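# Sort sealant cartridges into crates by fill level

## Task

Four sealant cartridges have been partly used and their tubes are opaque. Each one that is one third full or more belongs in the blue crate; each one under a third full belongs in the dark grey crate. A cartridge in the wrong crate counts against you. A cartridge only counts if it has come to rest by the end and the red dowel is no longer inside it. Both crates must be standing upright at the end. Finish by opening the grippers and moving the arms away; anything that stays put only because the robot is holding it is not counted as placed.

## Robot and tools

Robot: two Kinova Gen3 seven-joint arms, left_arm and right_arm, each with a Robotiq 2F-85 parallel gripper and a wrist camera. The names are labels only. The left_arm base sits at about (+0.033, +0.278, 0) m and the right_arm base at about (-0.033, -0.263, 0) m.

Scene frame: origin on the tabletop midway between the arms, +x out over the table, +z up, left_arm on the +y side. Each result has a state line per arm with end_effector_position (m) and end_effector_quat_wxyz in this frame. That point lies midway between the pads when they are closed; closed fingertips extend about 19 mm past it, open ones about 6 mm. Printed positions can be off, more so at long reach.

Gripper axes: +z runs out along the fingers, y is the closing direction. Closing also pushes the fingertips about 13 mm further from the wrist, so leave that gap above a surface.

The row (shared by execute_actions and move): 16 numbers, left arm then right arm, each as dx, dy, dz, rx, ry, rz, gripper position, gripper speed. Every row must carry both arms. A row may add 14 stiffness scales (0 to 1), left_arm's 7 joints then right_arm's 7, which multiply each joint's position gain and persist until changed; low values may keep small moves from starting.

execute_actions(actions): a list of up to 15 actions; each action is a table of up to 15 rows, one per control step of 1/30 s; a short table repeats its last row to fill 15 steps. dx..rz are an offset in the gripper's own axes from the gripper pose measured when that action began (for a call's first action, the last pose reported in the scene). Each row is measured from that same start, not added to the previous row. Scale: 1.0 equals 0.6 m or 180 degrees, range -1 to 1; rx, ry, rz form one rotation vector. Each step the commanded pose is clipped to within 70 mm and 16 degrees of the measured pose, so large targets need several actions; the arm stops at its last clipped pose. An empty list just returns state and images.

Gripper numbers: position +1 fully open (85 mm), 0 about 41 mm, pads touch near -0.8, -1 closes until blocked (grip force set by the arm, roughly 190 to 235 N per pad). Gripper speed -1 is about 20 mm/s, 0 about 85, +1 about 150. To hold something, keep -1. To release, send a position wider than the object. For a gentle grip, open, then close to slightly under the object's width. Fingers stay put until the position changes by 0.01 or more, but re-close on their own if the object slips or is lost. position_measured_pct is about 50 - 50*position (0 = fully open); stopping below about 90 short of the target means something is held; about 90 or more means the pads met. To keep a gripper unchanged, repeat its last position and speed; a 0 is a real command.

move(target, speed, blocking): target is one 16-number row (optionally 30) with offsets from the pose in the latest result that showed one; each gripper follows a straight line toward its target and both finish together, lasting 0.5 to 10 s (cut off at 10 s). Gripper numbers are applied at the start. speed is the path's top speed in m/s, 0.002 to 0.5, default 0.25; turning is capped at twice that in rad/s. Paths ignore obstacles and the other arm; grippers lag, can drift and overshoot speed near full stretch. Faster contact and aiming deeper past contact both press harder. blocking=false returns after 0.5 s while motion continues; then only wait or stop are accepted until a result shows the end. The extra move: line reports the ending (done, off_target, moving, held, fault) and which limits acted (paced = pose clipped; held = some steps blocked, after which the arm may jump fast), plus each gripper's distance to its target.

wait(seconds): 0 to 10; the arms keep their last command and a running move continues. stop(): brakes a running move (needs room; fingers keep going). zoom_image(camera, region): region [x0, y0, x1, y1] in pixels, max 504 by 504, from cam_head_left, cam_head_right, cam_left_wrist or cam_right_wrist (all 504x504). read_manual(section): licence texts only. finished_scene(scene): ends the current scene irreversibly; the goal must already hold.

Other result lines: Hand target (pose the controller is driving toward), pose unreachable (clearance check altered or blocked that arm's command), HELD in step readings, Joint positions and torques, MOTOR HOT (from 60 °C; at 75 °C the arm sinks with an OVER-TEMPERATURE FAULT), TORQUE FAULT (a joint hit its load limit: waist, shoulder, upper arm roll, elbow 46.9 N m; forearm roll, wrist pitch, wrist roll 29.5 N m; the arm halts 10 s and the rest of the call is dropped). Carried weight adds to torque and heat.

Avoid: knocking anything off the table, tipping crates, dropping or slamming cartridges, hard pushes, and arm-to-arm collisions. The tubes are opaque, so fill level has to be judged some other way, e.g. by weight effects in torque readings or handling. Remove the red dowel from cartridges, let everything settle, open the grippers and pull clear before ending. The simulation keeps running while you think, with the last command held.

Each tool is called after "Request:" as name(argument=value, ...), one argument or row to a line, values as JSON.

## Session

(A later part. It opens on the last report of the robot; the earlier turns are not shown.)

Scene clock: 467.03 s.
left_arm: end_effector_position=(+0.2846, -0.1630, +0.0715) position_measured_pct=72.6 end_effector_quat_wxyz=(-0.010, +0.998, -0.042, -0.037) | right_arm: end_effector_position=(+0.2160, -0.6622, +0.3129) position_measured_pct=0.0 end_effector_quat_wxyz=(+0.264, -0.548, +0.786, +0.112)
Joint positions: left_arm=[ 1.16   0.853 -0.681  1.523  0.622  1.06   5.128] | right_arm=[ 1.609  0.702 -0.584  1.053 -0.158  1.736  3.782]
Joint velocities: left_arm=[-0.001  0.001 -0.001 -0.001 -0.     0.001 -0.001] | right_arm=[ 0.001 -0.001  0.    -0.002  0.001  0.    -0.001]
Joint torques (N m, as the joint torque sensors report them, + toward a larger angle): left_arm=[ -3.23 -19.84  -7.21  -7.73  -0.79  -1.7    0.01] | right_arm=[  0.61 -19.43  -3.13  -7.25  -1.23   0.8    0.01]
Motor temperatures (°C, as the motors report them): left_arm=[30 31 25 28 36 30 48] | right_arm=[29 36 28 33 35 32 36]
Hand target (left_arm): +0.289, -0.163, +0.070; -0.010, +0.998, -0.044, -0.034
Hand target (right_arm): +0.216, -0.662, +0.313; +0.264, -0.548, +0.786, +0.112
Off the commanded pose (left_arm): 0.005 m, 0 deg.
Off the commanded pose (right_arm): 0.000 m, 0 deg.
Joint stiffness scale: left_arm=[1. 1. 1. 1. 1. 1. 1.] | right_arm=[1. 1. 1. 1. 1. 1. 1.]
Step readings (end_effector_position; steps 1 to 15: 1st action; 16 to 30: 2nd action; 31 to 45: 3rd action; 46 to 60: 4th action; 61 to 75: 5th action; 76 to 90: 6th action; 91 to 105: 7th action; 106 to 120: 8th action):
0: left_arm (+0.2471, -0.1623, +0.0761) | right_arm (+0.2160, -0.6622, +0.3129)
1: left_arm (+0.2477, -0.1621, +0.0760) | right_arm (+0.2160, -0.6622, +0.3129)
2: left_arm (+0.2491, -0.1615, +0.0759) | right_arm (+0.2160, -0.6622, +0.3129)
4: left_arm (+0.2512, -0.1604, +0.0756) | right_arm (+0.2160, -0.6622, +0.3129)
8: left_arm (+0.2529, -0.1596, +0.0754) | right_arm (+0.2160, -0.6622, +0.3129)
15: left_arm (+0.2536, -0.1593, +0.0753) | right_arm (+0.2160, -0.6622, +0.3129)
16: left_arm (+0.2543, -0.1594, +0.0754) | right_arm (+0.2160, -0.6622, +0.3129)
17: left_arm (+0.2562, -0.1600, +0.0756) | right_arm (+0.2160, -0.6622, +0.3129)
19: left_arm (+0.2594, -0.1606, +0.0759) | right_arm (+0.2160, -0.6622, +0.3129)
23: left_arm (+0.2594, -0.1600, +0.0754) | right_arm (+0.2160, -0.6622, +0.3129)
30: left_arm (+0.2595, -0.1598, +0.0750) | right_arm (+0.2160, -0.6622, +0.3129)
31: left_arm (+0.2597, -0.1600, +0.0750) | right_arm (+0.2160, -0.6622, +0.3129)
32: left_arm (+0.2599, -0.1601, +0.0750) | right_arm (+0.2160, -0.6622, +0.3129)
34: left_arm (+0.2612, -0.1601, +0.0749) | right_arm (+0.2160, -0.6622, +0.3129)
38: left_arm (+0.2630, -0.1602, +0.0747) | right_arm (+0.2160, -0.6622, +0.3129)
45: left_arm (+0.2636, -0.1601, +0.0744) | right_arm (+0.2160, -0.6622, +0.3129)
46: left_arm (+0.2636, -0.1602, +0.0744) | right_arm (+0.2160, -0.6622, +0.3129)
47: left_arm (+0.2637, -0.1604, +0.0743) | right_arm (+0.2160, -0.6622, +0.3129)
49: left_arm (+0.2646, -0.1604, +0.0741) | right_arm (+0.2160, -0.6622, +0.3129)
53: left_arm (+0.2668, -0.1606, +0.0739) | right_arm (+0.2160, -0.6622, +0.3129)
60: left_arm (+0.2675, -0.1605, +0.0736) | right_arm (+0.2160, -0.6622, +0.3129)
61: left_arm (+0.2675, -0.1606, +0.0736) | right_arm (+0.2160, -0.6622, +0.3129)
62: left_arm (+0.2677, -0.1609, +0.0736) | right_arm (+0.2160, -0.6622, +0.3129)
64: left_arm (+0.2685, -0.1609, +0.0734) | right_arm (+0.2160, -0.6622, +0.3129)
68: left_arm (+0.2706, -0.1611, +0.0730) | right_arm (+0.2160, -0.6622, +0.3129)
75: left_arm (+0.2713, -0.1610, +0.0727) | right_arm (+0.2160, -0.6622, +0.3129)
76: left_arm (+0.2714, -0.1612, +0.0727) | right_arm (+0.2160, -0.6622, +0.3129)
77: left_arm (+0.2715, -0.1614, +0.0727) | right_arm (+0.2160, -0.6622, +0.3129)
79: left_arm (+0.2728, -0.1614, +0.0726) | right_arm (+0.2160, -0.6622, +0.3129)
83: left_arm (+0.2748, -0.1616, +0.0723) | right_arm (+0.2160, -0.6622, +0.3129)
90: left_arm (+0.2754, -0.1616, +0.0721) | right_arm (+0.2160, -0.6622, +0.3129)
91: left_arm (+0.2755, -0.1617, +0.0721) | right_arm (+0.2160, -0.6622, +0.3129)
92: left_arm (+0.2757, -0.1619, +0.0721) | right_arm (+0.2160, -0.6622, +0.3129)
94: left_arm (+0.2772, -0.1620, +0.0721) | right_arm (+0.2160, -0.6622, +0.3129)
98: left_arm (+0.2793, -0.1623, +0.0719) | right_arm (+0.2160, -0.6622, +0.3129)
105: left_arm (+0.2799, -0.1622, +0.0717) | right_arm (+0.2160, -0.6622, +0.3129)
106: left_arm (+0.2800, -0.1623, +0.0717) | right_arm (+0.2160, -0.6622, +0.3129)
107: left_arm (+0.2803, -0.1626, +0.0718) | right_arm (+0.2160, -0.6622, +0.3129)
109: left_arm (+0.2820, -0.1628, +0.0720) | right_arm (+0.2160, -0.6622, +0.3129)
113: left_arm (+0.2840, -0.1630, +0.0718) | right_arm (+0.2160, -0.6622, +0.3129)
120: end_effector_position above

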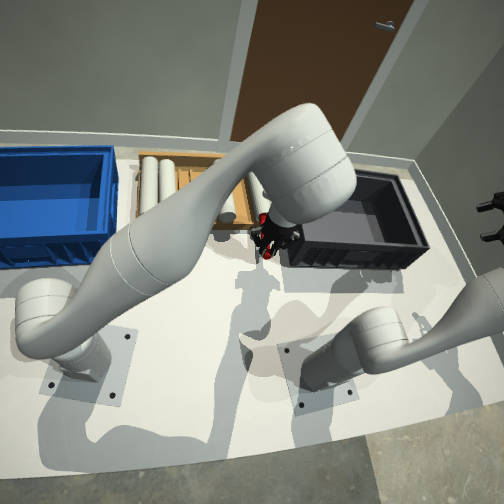

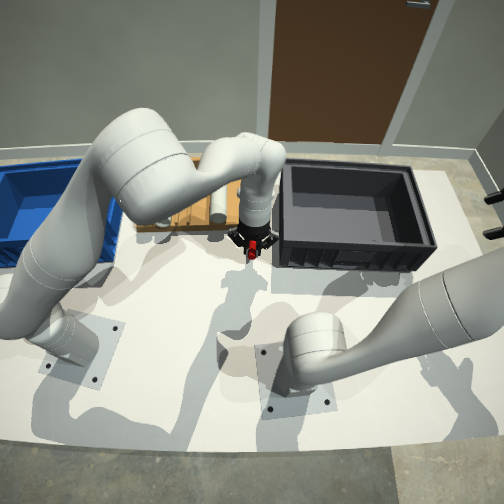

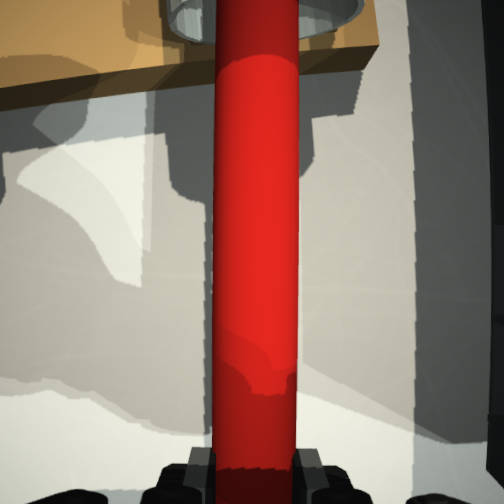

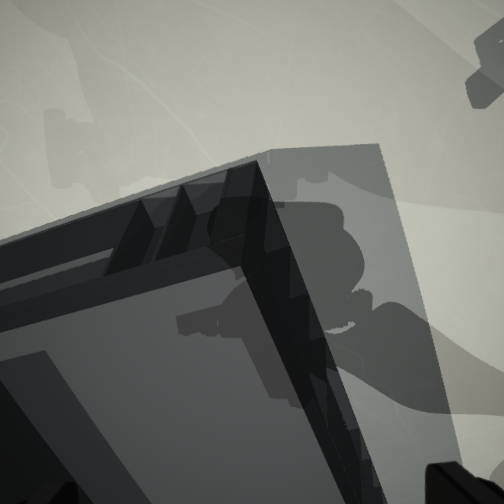

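Request:
move(
  target=[-0.233, 0, 0.01, -0.006, 0.024, -0.027, -1, 0.3, 0, 0, 0, 0, 0, 0, 1, 0],
  speed=0.2,
)

Request:
move(
  target=[-0.03, 0, 0.078, 0, 0, 0, -1, 0.3, 0, 0, 0, 0, 0, 0, 1, 0],
  speed=0.1,
)

Request:
execute_actions(
  actions=[
    [[0,0,0,0,0,0,1,0.5,0,0,0,0,0,0,1,0]],
    [[0,0,-0.1,0,0,0,1,0.5,0,0,0,0,0,0,1,0]],
    [[0,0,-0.1,0,0,0,1,0.5,0,0,0,0,0,0,1,0]],
  ],
)

Scene clock: 524.83 s.
left_arm: end_effector_position=(+0.1435, -0.1518, +0.0743) position_measured_pct=72.6 end_effector_quat_wxyz=(-0.001, +1.000, -0.001, -0.003) | right_arm: end_effector_position=(+0.2160, -0.6622, +0.3129) position_measured_pct=0.0 end_effector_quat_wxyz=(+0.264, -0.548, +0.786, +0.112)
Joint positions: left_arm=[ 1.523  0.72  -0.711  1.817  0.62   0.844  5.42 ] | right_arm=[ 1.609  0.702 -0.584  1.053 -0.158  1.736  3.782]
Joint velocities: left_arm=[ 0.016  0.002 -0.013  0.     0.     0.001  0.   ] | right_arm=[-0.    -0.    -0.    -0.001 -0.     0.     0.001]
Joint torques (N m, as the joint torque sensors report them, + toward a larger angle): left_arm=[  0.12 -18.18  -4.63  -5.82  -0.33   0.     0.32] | right_arm=[  0.38 -18.57  -2.53  -7.39  -1.17   0.78   0.25]
Motor temperatures (°C, as the motors report them): left_arm=[30 31 25 28 36 30 48] | right_arm=[29 37 28 33 35 32 36]
Hand target (left_arm): +0.145, -0.150, +0.076; -0.001, +1.000, +0.000, +0.001
Hand target (right_arm): +0.216, -0.662, +0.313; +0.264, -0.548, +0.786, +0.112
Off the commanded pose (left_arm): 0.002 m, 0 deg.
Off the commanded pose (right_arm): 0.000 m, 0 deg.
Joint stiffness scale: left_arm=[1. 1. 1. 1. 1. 1. 1.] | right_arm=[1. 1. 1. 1. 1. 1. 1.]
move: done

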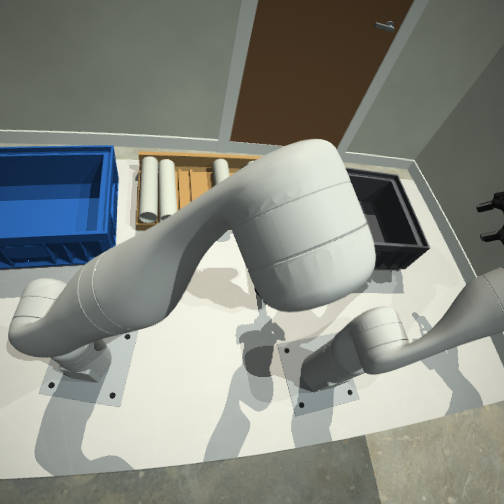

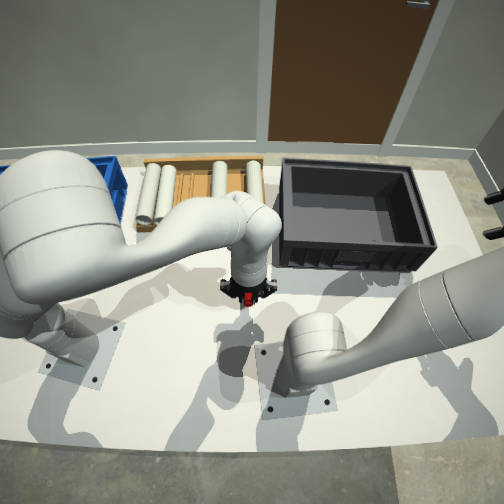

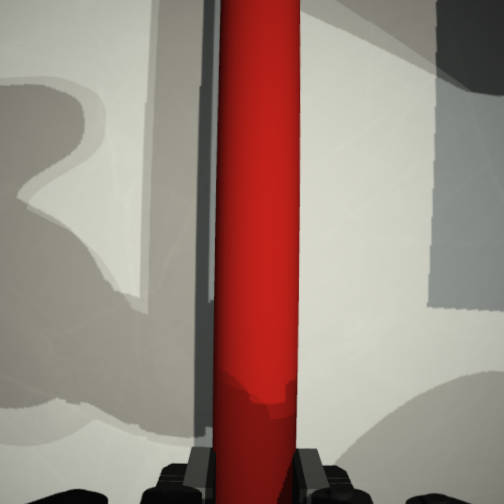

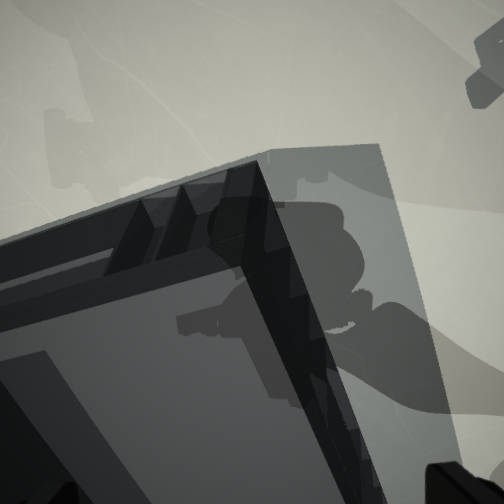

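Scene clock: 525.77 s.
left_arm: end_effector_position=(+0.1265, -0.1525, +0.0303) position_measured_pct=72.6 end_effector_quat_wxyz=(-0.000, +1.000, -0.001, -0.001) | right_arm: end_effector_position=(+0.2160, -0.6622, +0.3129) position_measured_pct=0.0 end_effector_quat_wxyz=(+0.264, -0.548, +0.786, +0.112)
Joint positions: left_arm=[ 1.517  0.787 -0.637  1.859  0.687  0.729  5.4  ] | right_arm=[ 1.609  0.702 -0.584  1.053 -0.158  1.736  3.782]
Joint velocities: left_arm=[-0.006  0.     0.006  0.    -0.    -0.003 -0.   ] | right_arm=[-0.     0.001  0.    -0.    -0.001 -0.001  0.   ]
Joint torques (N m, as the joint torque sensors report them, + toward a larger angle): left_arm=[ -0.1  -18.36  -3.88  -4.64  -0.2   -0.16   0.21] | right_arm=[  0.38 -18.96  -2.76  -7.72  -1.35   0.76   0.27]
Motor temperatures (°C, as the motors report them): left_arm=[30 31 25 28 36 30 48] | right_arm=[29 37 28 33 35 32 36]
Hand target (left_arm): +0.125, -0.152, +0.028; -0.001, +1.000, -0.001, -0.002
Hand target (right_arm): +0.216, -0.662, +0.313; +0.264, -0.548, +0.786, +0.112
Off the commanded pose (left_arm): 0.003 m, 0 deg.
Off the commanded pose (right_arm): 0.000 m, 0 deg.
Joint stiffness scale: left_arm=[1. 1. 1. 1. 1. 1. 1.] | right_arm=[1. 1. 1. 1. 1. 1. 1.]
move: done

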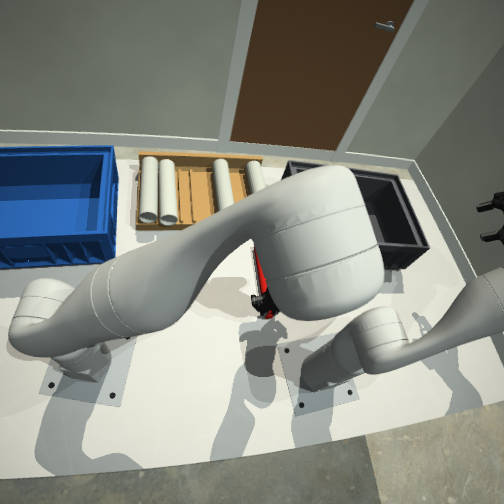

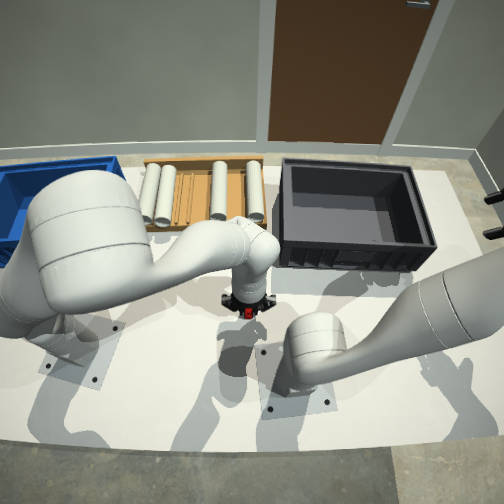

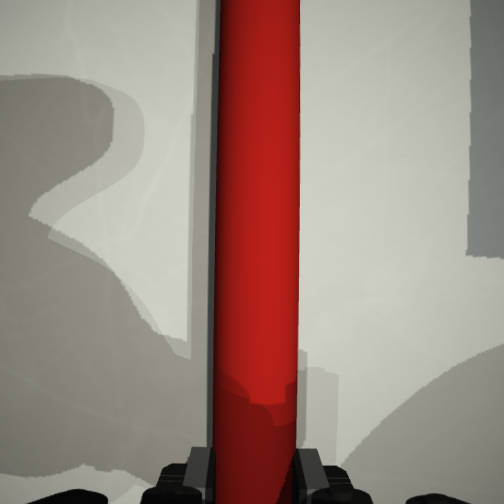

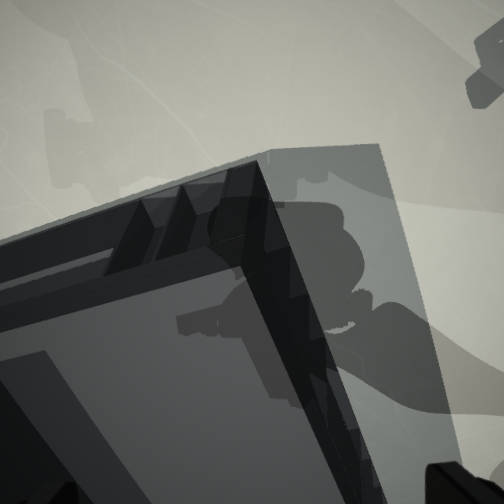

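Scene clock: 527.27 s.
left_arm: end_effector_position=(+0.1244, -0.1521, +0.1432) position_measured_pct=0.0 end_effector_quat_wxyz=(-0.001, +1.000, -0.001, -0.006) | right_arm: end_effector_position=(+0.2160, -0.6622, +0.3129) position_measured_pct=0.0 end_effector_quat_wxyz=(+0.264, -0.548, +0.786, +0.112)
Joint positions: left_arm=[ 1.607  0.6   -0.772  1.755  0.5    0.999  5.555] | right_arm=[ 1.609  0.702 -0.584  1.053 -0.158  1.736  3.782]
Joint velocities: left_arm=[ 0.016 -0.015 -0.007 -0.005  0.     0.006  0.   ] | right_arm=[-0.    -0.001  0.    -0.    -0.001  0.001 -0.   ]
Joint torques (N m, as the joint torque sensors report them, + toward a larger angle): left_arm=[  0.   -16.38  -3.95  -6.66  -0.24  -0.04   0.25] | right_arm=[  0.69 -19.18  -3.05  -7.93  -1.46   0.83  -0.09]
Motor temperatures (°C, as the motors report them): left_arm=[30 32 25 28 36 30 48] | right_arm=[29 37 28 33 35 32 36]
Hand target (left_arm): +0.126, -0.152, +0.147; -0.001, +1.000, -0.001, -0.004
Hand target (right_arm): +0.216, -0.662, +0.313; +0.264, -0.548, +0.786, +0.112
Off the commanded pose (left_arm): 0.004 m, 0 deg.
Off the commanded pose (right_arm): 0.000 m, 0 deg.
Joint stiffness scale: left_arm=[1. 1. 1. 1. 1. 1. 1.] | right_arm=[1. 1. 1. 1. 1. 1. 1.]
Step readings (end_effector_position; steps 1 to 15: 1st action; 16 to 30: 2nd action; 31 to 45: 3rd action):
0: left_arm (+0.1265, -0.1525, +0.0303) | right_arm (+0.2160, -0.6622, +0.3129)
1: left_arm (+0.1265, -0.1525, +0.0303) | right_arm (+0.2160, -0.6622, +0.3129)
2: left_arm (+0.1265, -0.1525, +0.0303) | right_arm (+0.2160, -0.6622, +0.3129)
4: left_arm (+0.1265, -0.1525, +0.0303) | right_arm (+0.2160, -0.6622, +0.3129)
8: left_arm (+0.1265, -0.1525, +0.0303) | right_arm (+0.2160, -0.6622, +0.3129)
15: left_arm (+0.1265, -0.1525, +0.0303) | right_arm (+0.2160, -0.6622, +0.3129)
16: left_arm (+0.1263, -0.1523, +0.0311) | right_arm (+0.2160, -0.6622, +0.3129)
17: left_arm (+0.1262, -0.1501, +0.0357) | right_arm (+0.2160, -0.6622, +0.3129)
19: left_arm (+0.1295, -0.1444, +0.0552) | right_arm (+0.2160, -0.6622, +0.3129)
23: left_arm (+0.1304, -0.1474, +0.0790) | right_arm (+0.2160, -0.6622, +0.3129)
30: left_arm (+0.1255, -0.1520, +0.0867) | right_arm (+0.2160, -0.6622, +0.3129)
31: left_arm (+0.1254, -0.1518, +0.0879) | right_arm (+0.2160, -0.6622, +0.3129)
32: left_arm (+0.1254, -0.1500, +0.0929) | right_arm (+0.2160, -0.6622, +0.3129)
34: left_arm (+0.1280, -0.1453, +0.1122) | right_arm (+0.2160, -0.6622, +0.3129)
38: left_arm (+0.1283, -0.1482, +0.1359) | right_arm (+0.2160, -0.6622, +0.3129)
45: end_effector_position above

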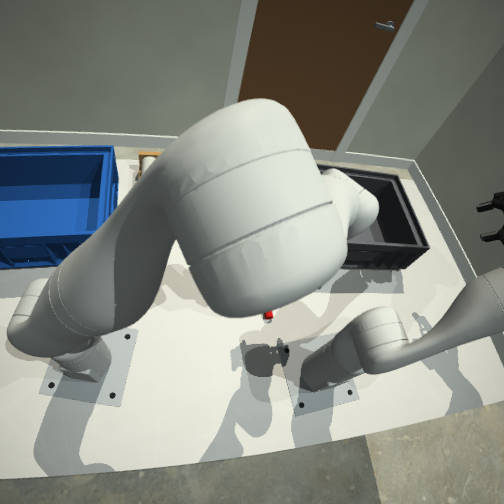

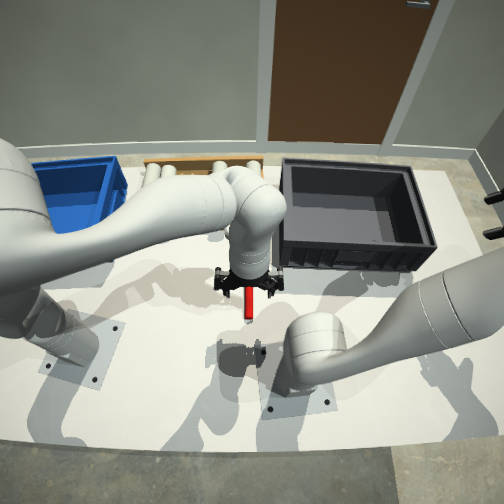

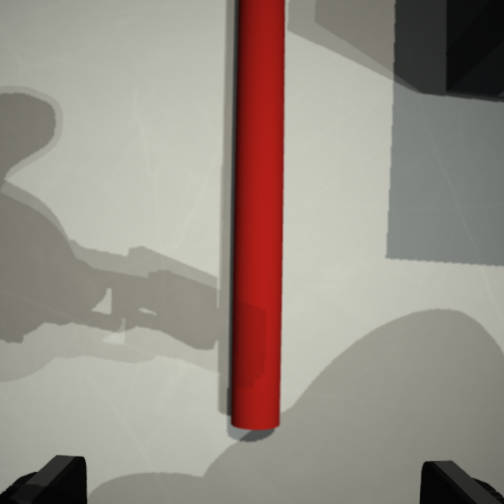

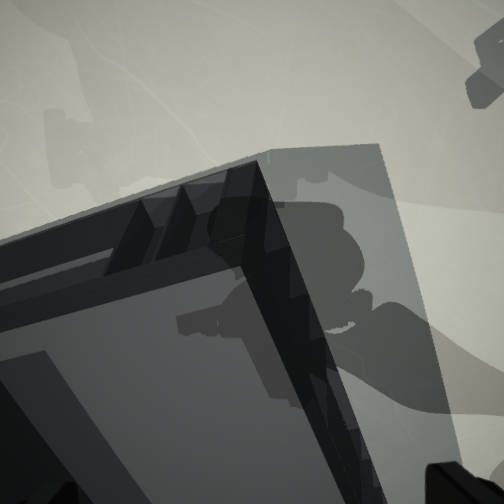

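Request:
move(
  target=[0.6, 0.02, -0.01, 0, 0.004, 0, 0.55, 0.5, 0, 0, 0, 0, 0, 0, 1, 0],
  speed=0.35,
)

Scene clock: 535.27 s.
left_arm: end_effector_position=(+0.4868, -0.1636, +0.1483) position_measured_pct=22.2 end_effector_quat_wxyz=(-0.003, +1.000, -0.004, +0.006) | right_arm: end_effector_position=(+0.2160, -0.6622, +0.3129) position_measured_pct=0.0 end_effector_quat_wxyz=(+0.264, -0.548, +0.786, +0.112)
Joint positions: left_arm=[ 0.815  0.982 -0.746  0.938  0.598  1.397  5.138] | right_arm=[ 1.609  0.702 -0.584  1.053 -0.158  1.736  3.782]
Joint velocities: left_arm=[-0.005  0.004  0.005 -0.002 -0.    -0.     0.001] | right_arm=[-0.    -0.001  0.    -0.     0.    -0.002 -0.003]
Joint torques (N m, as the joint torque sensors report them, + toward a larger angle): left_arm=[ -0.21 -25.14  -4.75  -7.24  -0.15  -0.25   0.09] | right_arm=[  0.32 -19.28  -3.24  -7.45  -1.28   0.41   0.25]
Motor temperatures (°C, as the motors report them): left_arm=[30 32 25 28 36 30 48] | right_arm=[29 37 28 33 35 32 36]
Hand target (left_arm): +0.485, -0.166, +0.146; -0.001, +1.000, -0.001, +0.001
Hand target (right_arm): +0.216, -0.662, +0.313; +0.264, -0.548, +0.786, +0.112
Off the commanded pose (left_arm): 0.004 m, 1 deg.
Off the commanded pose (right_arm): 0.000 m, 0 deg.
Joint stiffness scale: left_arm=[1. 1. 1. 1. 1. 1. 1.] | right_arm=[1. 1. 1. 1. 1. 1. 1.]
move: off_target (left_arm)

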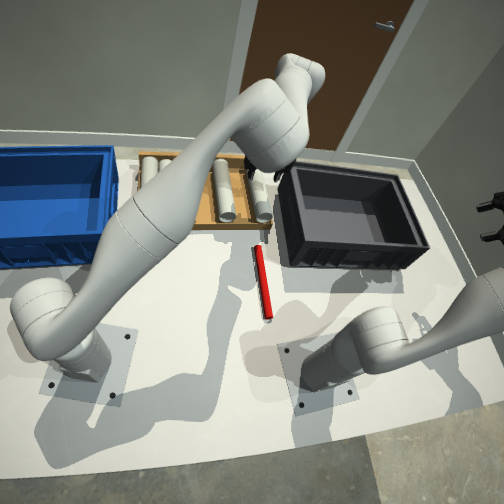

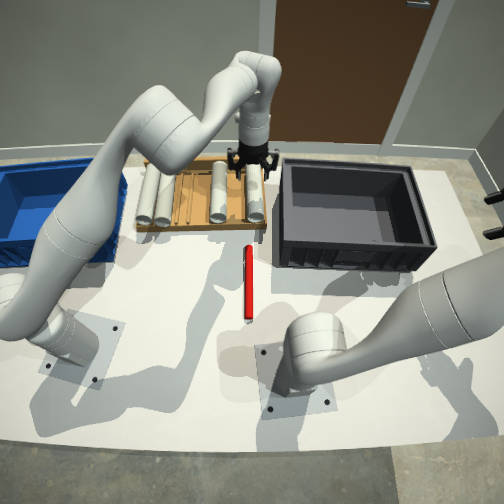

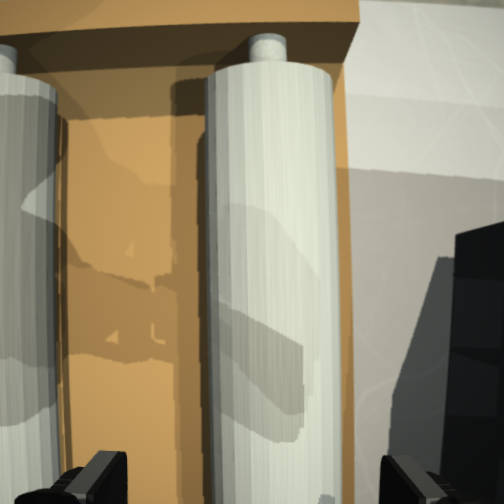

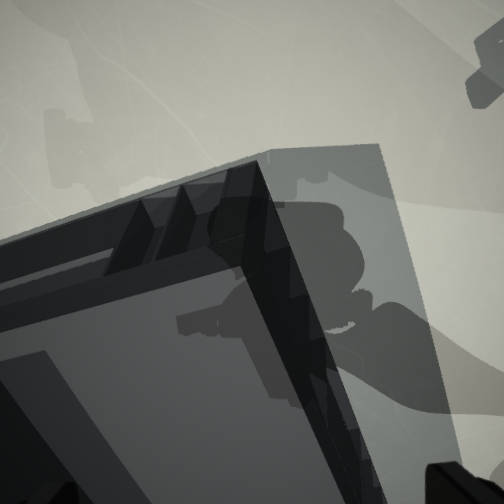

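Request:
move(
  target=[0.058, 0.013, 0.14, 0, 0, 0, 0.55, 0.5, 0, 0, 0, 0, 0, 0, 1, 0],
  speed=0.15,
)

Request:
execute_actions(
  actions=[
    [[0,0,0,0,0,0,-1,0.3,0,0,0,0,0,0,1,0]],
    [[0,0,0,0,0,0,-1,0.3,0,0,0,0,0,0,1,0]],
  ],
)

Scene clock: 543.50 s.
left_arm: end_effector_position=(+0.5227, -0.1680, +0.0671) position_measured_pct=22.2 end_effector_quat_wxyz=(-0.007, +1.000, -0.003, +0.007) | right_arm: end_effector_position=(+0.2160, -0.6622, +0.3129) position_measured_pct=0.0 end_effector_quat_wxyz=(+0.264, -0.548, +0.786, +0.112)
Joint positions: left_arm=[ 0.745  1.134 -0.702  0.857  0.628  1.315  5.133] | right_arm=[ 1.609  0.702 -0.584  1.053 -0.158  1.736  3.782]
Joint velocities: left_arm=[-0.002  0.005 -0.001 -0.002 -0.     0.    -0.   ] | right_arm=[ 0.    -0.001 -0.    -0.002  0.001  0.001  0.001]
Joint torques (N m, as the joint torque sensors report them, + toward a larger angle): left_arm=[  0.22 -26.81  -4.63  -7.38  -0.2   -0.22  -0.02] | right_arm=[  0.55 -19.43  -3.17  -7.95  -1.54   0.86   0.31]
Motor temperatures (°C, as the motors report them): left_arm=[30 32 25 28 36 30 48] | right_arm=[29 37 28 33 35 32 36]
Hand target (left_arm): +0.523, -0.171, +0.065; -0.003, +1.000, -0.003, +0.006
Hand target (right_arm): +0.216, -0.662, +0.313; +0.264, -0.548, +0.786, +0.112
Off the commanded pose (left_arm): 0.004 m, 1 deg.
Off the commanded pose (right_arm): 0.000 m, 0 deg.
Joint stiffness scale: left_arm=[1. 1. 1. 1. 1. 1. 1.] | right_arm=[1. 1. 1. 1. 1. 1. 1.]
move: off_target (left_arm)

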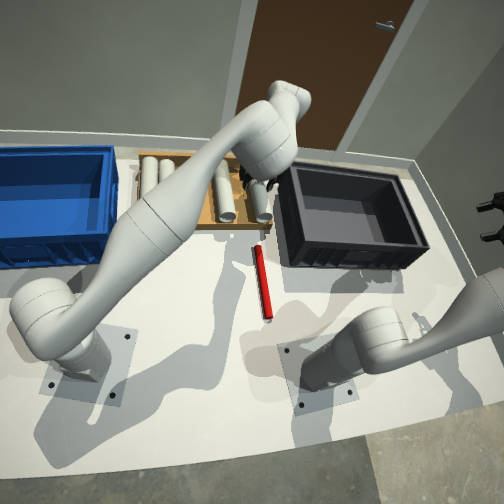

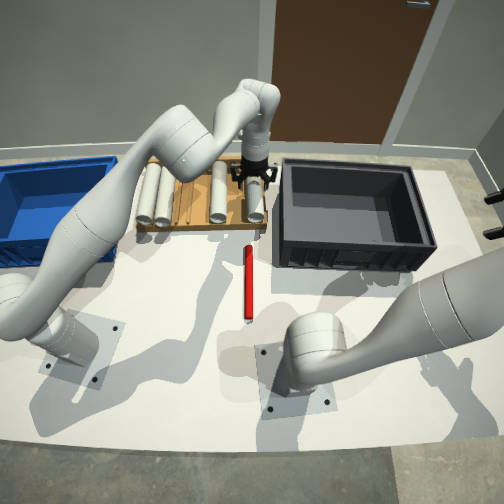

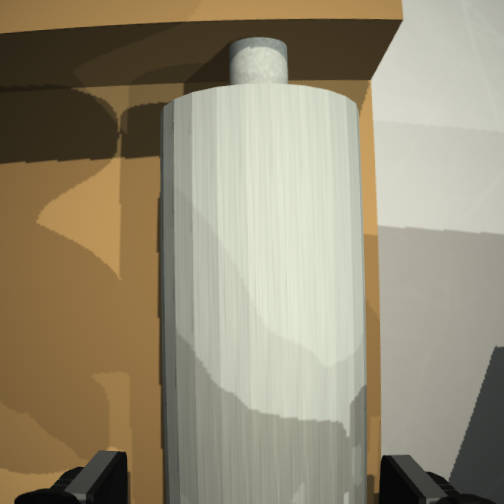

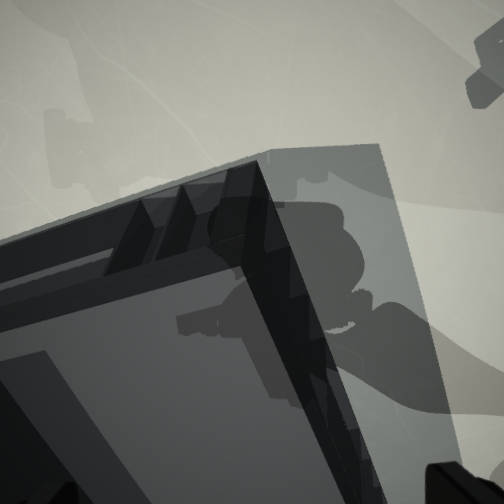

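Scene clock: 544.50 s.
left_arm: end_effector_position=(+0.5228, -0.1684, +0.0679) position_measured_pct=47.2 end_effector_quat_wxyz=(-0.007, +1.000, -0.003, +0.008) | right_arm: end_effector_position=(+0.2160, -0.6622, +0.3129) position_measured_pct=0.0 end_effector_quat_wxyz=(+0.264, -0.548, +0.786, +0.112)
Joint positions: left_arm=[ 0.745  1.132 -0.702  0.857  0.628  1.315  5.133] | right_arm=[ 1.609  0.702 -0.584  1.053 -0.158  1.736  3.782]
Joint velocities: left_arm=[ 0.001  0.002 -0.001  0.     0.    -0.    -0.001] | right_arm=[ 0.001 -0.001  0.    -0.     0.    -0.001  0.   ]
Joint torques (N m, as the joint torque sensors report them, + toward a larger angle): left_arm=[ -1.76 -24.23  -4.76  -5.83  -0.97  -0.23   0.11] | right_arm=[  0.77 -18.9   -3.1   -7.77  -1.31   0.87  -0.23]
Motor temperatures (°C, as the motors report them): left_arm=[30 32 25 28 36 30 48] | right_arm=[29 37 28 33 35 32 36]
Hand target (left_arm): +0.523, -0.168, +0.068; -0.007, +1.000, -0.003, +0.008
Hand target (right_arm): +0.216, -0.662, +0.313; +0.264, -0.548, +0.786, +0.112
Off the commanded pose (left_arm): 0.000 m, 0 deg.
Off the commanded pose (right_arm): 0.000 m, 0 deg.
Joint stiffness scale: left_arm=[1. 1. 1. 1. 1. 1. 1.] | right_arm=[1. 1. 1. 1. 1. 1. 1.]
Step readings (end_effector_position; steps 1 to 15: 1st action; 16 to 30: 2nd action):
0: left_arm (+0.5227, -0.1680, +0.0671) | right_arm (+0.2160, -0.6622, +0.3129)
1: left_arm (+0.5227, -0.1680, +0.0671) | right_arm (+0.2160, -0.6622, +0.3129)
2: left_arm (+0.5227, -0.1680, +0.0671) | right_arm (+0.2160, -0.6622, +0.3129)
4: left_arm (+0.5227, -0.1680, +0.0671) | right_arm (+0.2160, -0.6622, +0.3129)
8: left_arm (+0.5227, -0.1682, +0.0673) | right_arm (+0.2160, -0.6622, +0.3129)
15: left_arm (+0.5228, -0.1684, +0.0678) | right_arm (+0.2160, -0.6622, +0.3129)
16: left_arm (+0.5228, -0.1684, +0.0679) | right_arm (+0.2160, -0.6622, +0.3129)
17: left_arm (+0.5228, -0.1684, +0.0679) | right_arm (+0.2160, -0.6622, +0.3129)
19: left_arm (+0.5228, -0.1684, +0.0679) | right_arm (+0.2160, -0.6622, +0.3129)
23: left_arm (+0.5228, -0.1684, +0.0679) | right_arm (+0.2160, -0.6622, +0.3129)
30: end_effector_position above

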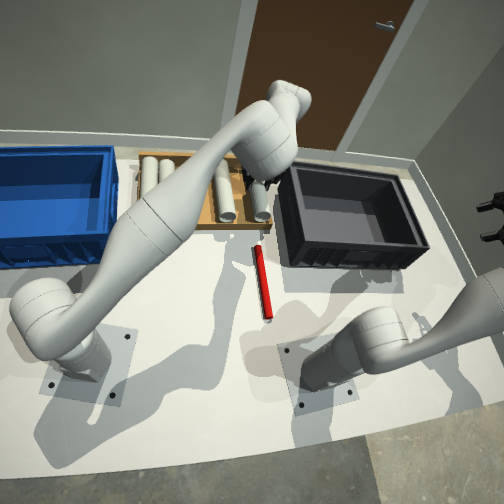

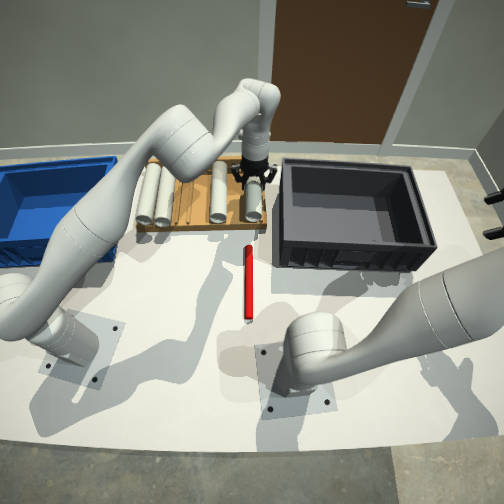

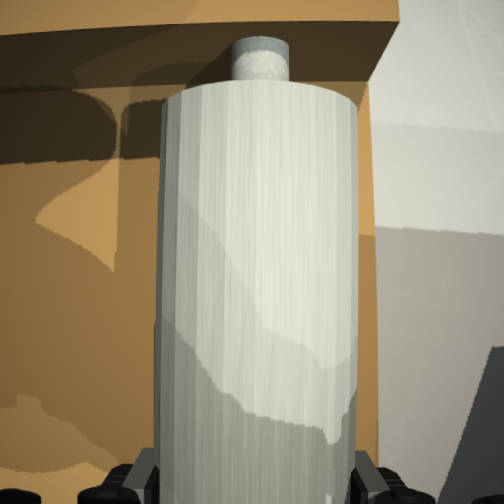

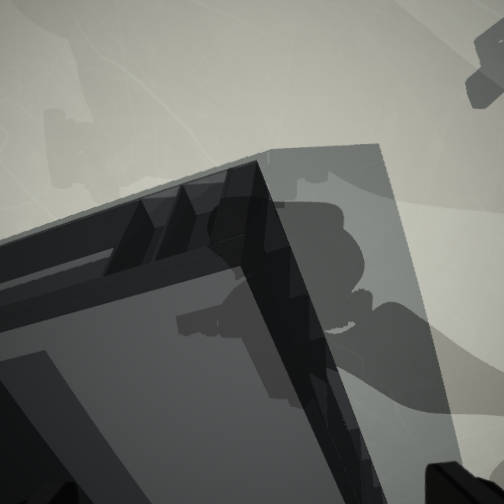

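Request:
move(
  target=[0, 0, -0.24, 0, 0, 0, -1, 0.3, -0.379, -0.036, 0.3145, 0.0768, 0.181, 0.376, 0.55, 0.5],
  speed=0.3,
)

Scene clock: 575.53 s.
left_arm: end_effector_position=(+0.5180, -0.1738, +0.2085) position_measured_pct=47.2 end_effector_quat_wxyz=(-0.004, +1.000, -0.008, +0.005) | right_arm: end_effector_position=(+0.3503, -0.3978, +0.2815) position_measured_pct=22.2 end_effector_quat_wxyz=(+0.005, -0.001, +1.000, +0.003)
Joint positions: left_arm=[ 0.704  1.03  -0.764  0.592  0.625  1.648  5.206] | right_arm=[ 0.855  0.303 -0.635  1.623  0.179  1.267  1.67 ]
Joint velocities: left_arm=[-0.     0.001  0.001 -0.    -0.     0.001  0.   ] | right_arm=[-0.01   0.001  0.     0.001 -0.     0.003 -0.001]
Joint torques (N m, as the joint torque sensors report them, + toward a larger angle): left_arm=[  0.1  -28.53  -3.91  -8.24  -0.45   0.05   0.01] | right_arm=[  0.37 -12.79  -1.33  -8.66   0.03   0.32   0.06]
Motor temperatures (°C, as the motors report them): left_arm=[30 33 25 28 36 30 48] | right_arm=[29 37 28 33 35 32 36]
Hand target (left_arm): +0.520, -0.171, +0.212; -0.007, +1.000, -0.003, +0.008
Hand target (right_arm): +0.350, -0.399, +0.281; +0.002, -0.001, +1.000, +0.001
Off the commanded pose (left_arm): 0.005 m, 1 deg.
Off the commanded pose (right_arm): 0.003 m, 1 deg.
Joint stiffness scale: left_arm=[1. 1. 1. 1. 1. 1. 1.] | right_arm=[1. 1. 1. 1. 1. 1. 1.]
move: off_target (left_arm)

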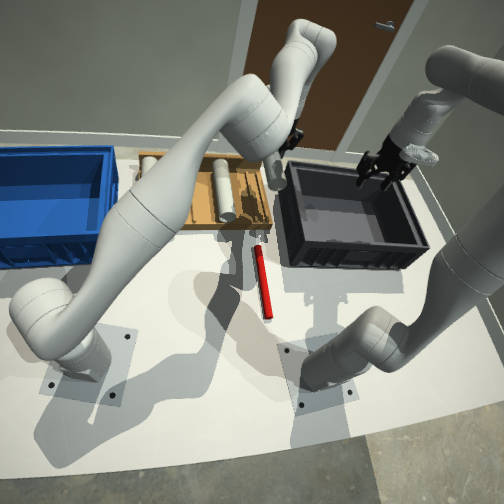

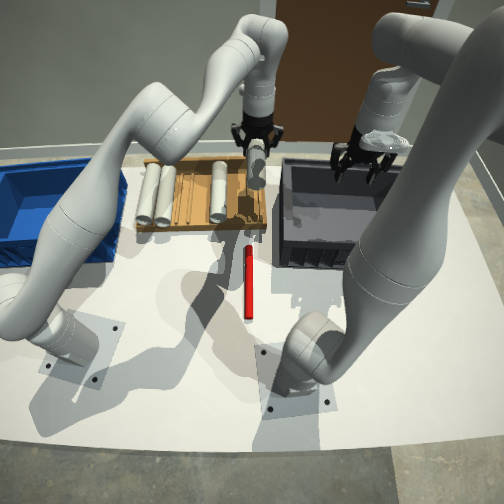

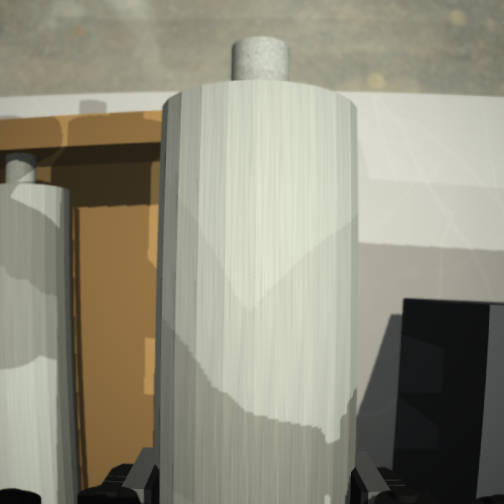

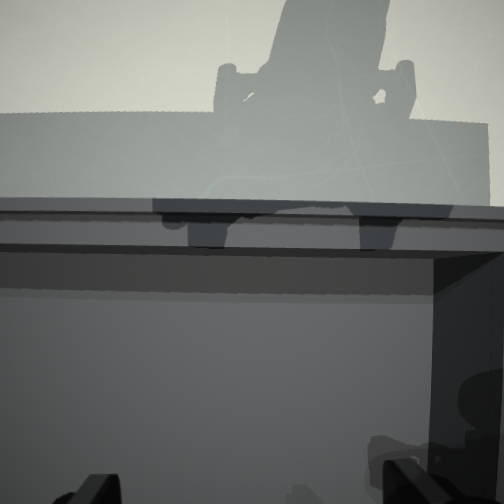

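Request:
move(
  target=[-0.063, -1.0, 0.0, 0, 0, 0.5, -1, 0.3, -0.25, 0.56, 0.2025, 0, 0, 0, 0.55, 0.5],
  speed=0.35,
)

Scene clock: 590.47 s.
left_arm: end_effector_position=(+0.4884, +0.4286, +0.2154) position_measured_pct=47.2 end_effector_quat_wxyz=(-0.010, +0.703, -0.711, -0.002) | right_arm: end_effector_position=(+0.4990, -0.0575, +0.1653) position_measured_pct=22.2 end_effector_quat_wxyz=(+0.006, -0.003, +1.000, +0.008)
Joint positions: left_arm=[-0.082  0.567 -0.779  1.526  0.409  1.199  2.41 ] | right_arm=[ 0.016  0.792 -0.654  1.247  0.468  1.233  0.848]
Joint velocities: left_arm=[-0.013  0.     0.014 -0.001 -0.     0.    -0.   ] | right_arm=[-0.006  0.002  0.006 -0.     0.     0.001  0.001]
Joint torques (N m, as the joint torque sensors report them, + toward a larger angle): left_arm=[ -0.14 -18.89  -4.01  -9.07  -0.1    0.16   0.13] | right_arm=[ -0.04 -20.65  -3.37  -7.44  -0.08   0.55  -0.02]
Motor temperatures (°C, as the motors report them): left_arm=[30 33 25 28 36 30 48] | right_arm=[29 36 28 33 35 32 36]
Hand target (left_arm): +0.490, +0.426, +0.214; -0.007, +0.702, -0.712, +0.001
Hand target (right_arm): +0.500, -0.060, +0.164; +0.005, -0.001, +1.000, +0.004
Off the commanded pose (left_arm): 0.003 m, 1 deg.
Off the commanded pose (right_arm): 0.004 m, 1 deg.
Joint stiffness scale: left_arm=[1. 1. 1. 1. 1. 1. 1.] | right_arm=[1. 1. 1. 1. 1. 1. 1.]
move: off_target (right_arm)

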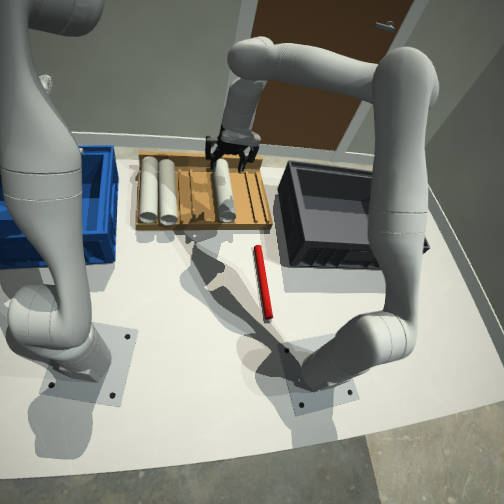

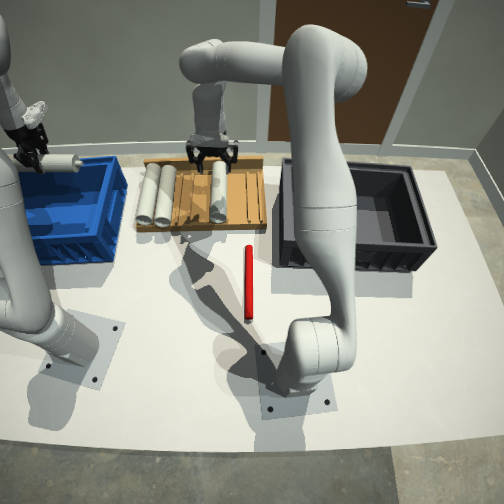

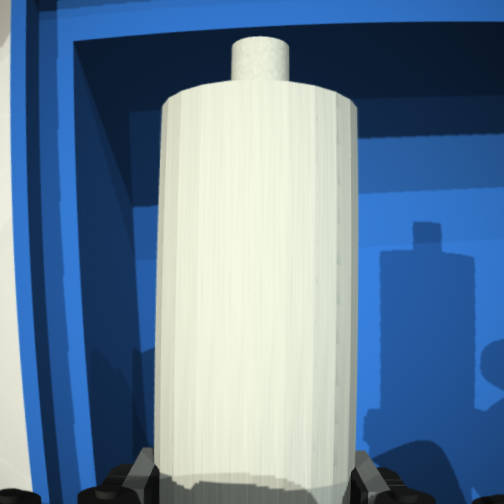

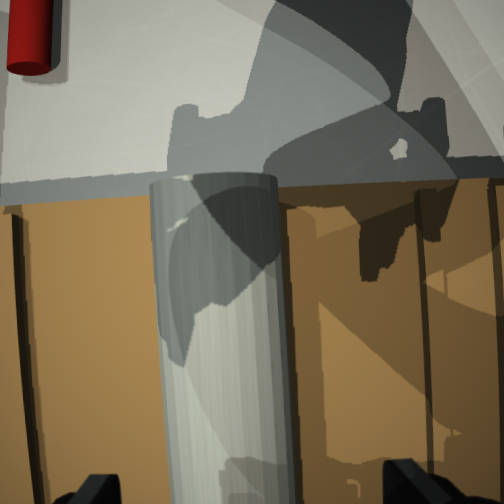

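Request:
move(
  target=[-0.05, 0.05, 0.26, 0, 0, 0, -1, 0.3, -0.017, -0.015, 0.169, 0, 0, 0, 0.55, 0.5],
  speed=0.15,
)

Request:
execute_actions(
  actions=[
    [[0,0,0,0,0,0,0.6,0.3,0,0,0,0,0,0,-1,0.3]],
    [[0,0,0,0,0,0,0.6,0.3,0,0,0,0,0,0,-1,0.3]],
  ],
)

Scene clock: 610.00 s.
left_arm: end_effector_position=(+0.4609, +0.4635, +0.0628) position_measured_pct=47.2 end_effector_quat_wxyz=(-0.012, +0.703, -0.711, -0.004) | right_arm: end_effector_position=(+0.5101, -0.0640, +0.0669) position_measured_pct=22.2 end_effector_quat_wxyz=(+0.005, -0.003, +1.000, +0.011)
Joint positions: left_arm=[-0.236  0.752 -0.655  1.772  0.597  0.802  2.157] | right_arm=[ 0.008  0.921 -0.585  1.323  0.521  1.031  0.831]
Joint velocities: left_arm=[-0.009  0.002  0.007  0.    -0.    -0.001  0.   ] | right_arm=[-0.002  0.001  0.001 -0.001  0.    -0.002  0.   ]
Joint torques (N m, as the joint torque sensors report them, + toward a larger angle): left_arm=[  0.13 -20.05  -4.35  -6.49  -0.06   0.06   0.13] | right_arm=[  0.94 -21.65  -3.03  -6.9    0.24   0.22  -0.01]
Motor temperatures (°C, as the motors report them): left_arm=[30 33 25 28 36 30 48] | right_arm=[29 36 28 33 35 32 36]
Hand target (left_arm): +0.461, +0.462, +0.060; -0.011, +0.704, -0.710, -0.002
Hand target (right_arm): +0.510, -0.065, +0.064; +0.006, -0.003, +1.000, +0.008
Off the commanded pose (left_arm): 0.004 m, 0 deg.
Off the commanded pose (right_arm): 0.003 m, 0 deg.
Joint stiffness scale: left_arm=[1. 1. 1. 1. 1. 1. 1.] | right_arm=[1. 1. 1. 1. 1. 1. 1.]
move: off_target (left_arm)

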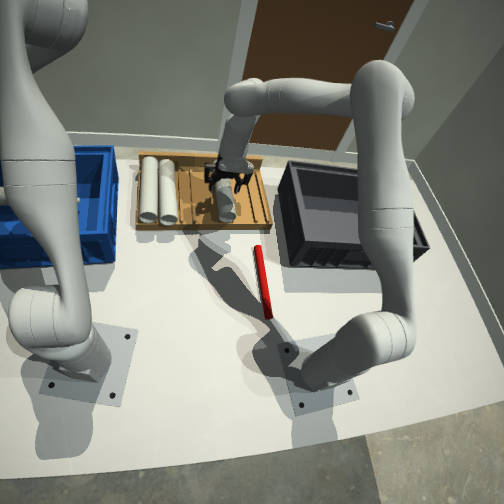

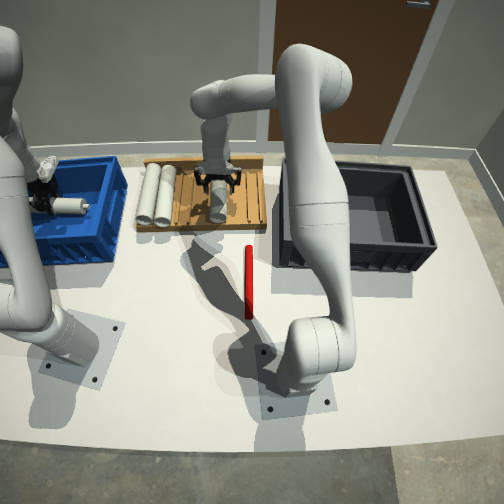

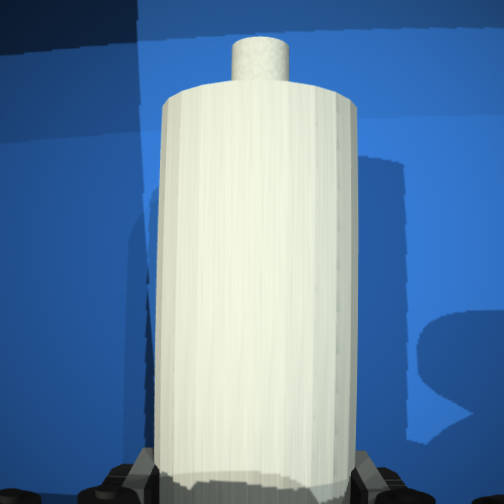

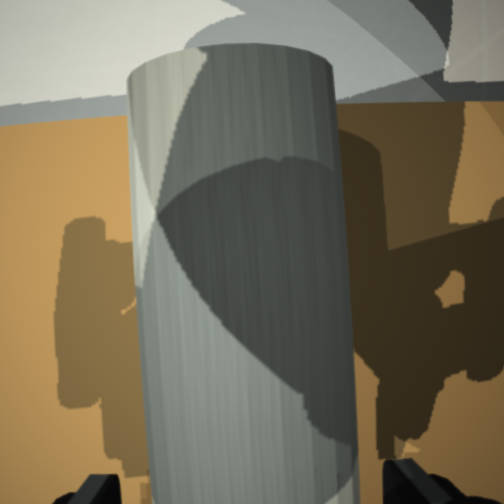

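Scene clock: 611.00 s.
left_arm: end_effector_position=(+0.4609, +0.4635, +0.0628) position_measured_pct=19.8 end_effector_quat_wxyz=(-0.012, +0.703, -0.711, -0.004) | right_arm: end_effector_position=(+0.5102, -0.0636, +0.0674) position_measured_pct=46.8 end_effector_quat_wxyz=(+0.006, -0.003, +1.000, +0.011)
Joint positions: left_arm=[-0.236  0.752 -0.655  1.772  0.597  0.802  2.157] | right_arm=[ 0.007  0.92  -0.586  1.323  0.521  1.031  0.831]
Joint velocities: left_arm=[ 0.001  0.001 -0.001  0.     0.     0.001  0.   ] | right_arm=[-0.    -0.     0.    -0.001  0.     0.002  0.   ]
Joint torques (N m, as the joint torque sensors report them, + toward a larger angle): left_arm=[ -0.41 -18.71  -3.99  -5.56  -0.13  -0.12   0.23] | right_arm=[  2.17 -19.95  -0.86  -7.05   1.26  -0.01   0.22]
Motor temperatures (°C, as the motors report them): left_arm=[30 33 25 28 36 30 48] | right_arm=[29 36 28 33 35 32 36]
Hand target (left_arm): +0.461, +0.463, +0.063; -0.012, +0.703, -0.711, -0.004
Hand target (right_arm): +0.510, -0.064, +0.067; +0.006, -0.003, +1.000, +0.011
Off the commanded pose (left_arm): 0.000 m, 0 deg.
Off the commanded pose (right_arm): 0.000 m, 0 deg.
Joint stiffness scale: left_arm=[1. 1. 1. 1. 1. 1. 1.] | right_arm=[1. 1. 1. 1. 1. 1. 1.]
Step readings (end_effector_position; steps 1 to 15: 1st action; 16 to 30: 2nd action):
0: left_arm (+0.4609, +0.4635, +0.0628) | right_arm (+0.5101, -0.0640, +0.0669)
1: left_arm (+0.4609, +0.4635, +0.0628) | right_arm (+0.5101, -0.0640, +0.0669)
2: left_arm (+0.4609, +0.4635, +0.0628) | right_arm (+0.5101, -0.0640, +0.0669)
4: left_arm (+0.4609, +0.4635, +0.0628) | right_arm (+0.5101, -0.0640, +0.0669)
8: left_arm (+0.4609, +0.4635, +0.0628) | right_arm (+0.5101, -0.0639, +0.0670)
15: left_arm (+0.4609, +0.4635, +0.0628) | right_arm (+0.5102, -0.0637, +0.0674)
16: left_arm (+0.4609, +0.4635, +0.0628) | right_arm (+0.5102, -0.0636, +0.0674)
17: left_arm (+0.4609, +0.4635, +0.0628) | right_arm (+0.5102, -0.0636, +0.0674)
19: left_arm (+0.4609, +0.4635, +0.0628) | right_arm (+0.5102, -0.0636, +0.0674)
23: left_arm (+0.4609, +0.4635, +0.0628) | right_arm (+0.5102, -0.0636, +0.0674)
30: end_effector_position above

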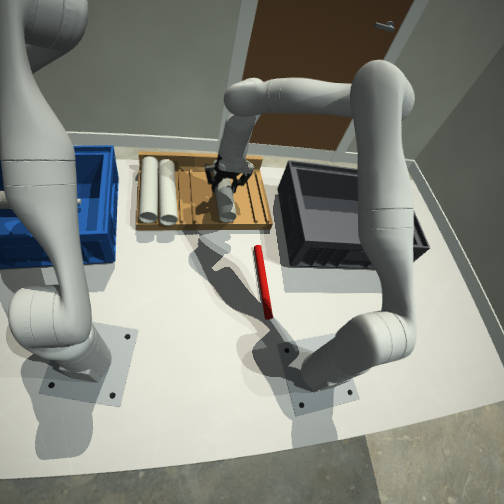

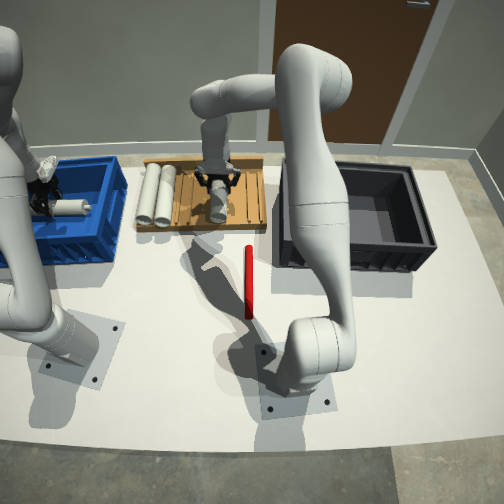

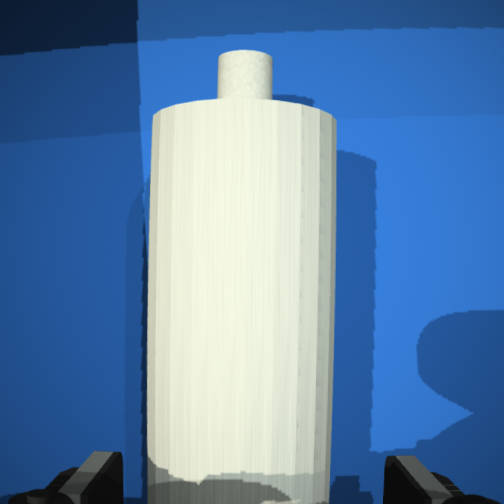

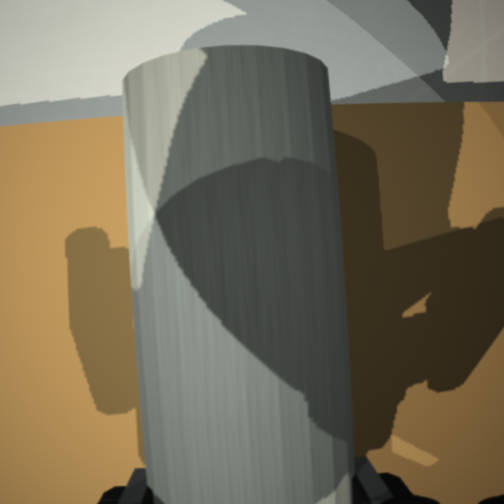

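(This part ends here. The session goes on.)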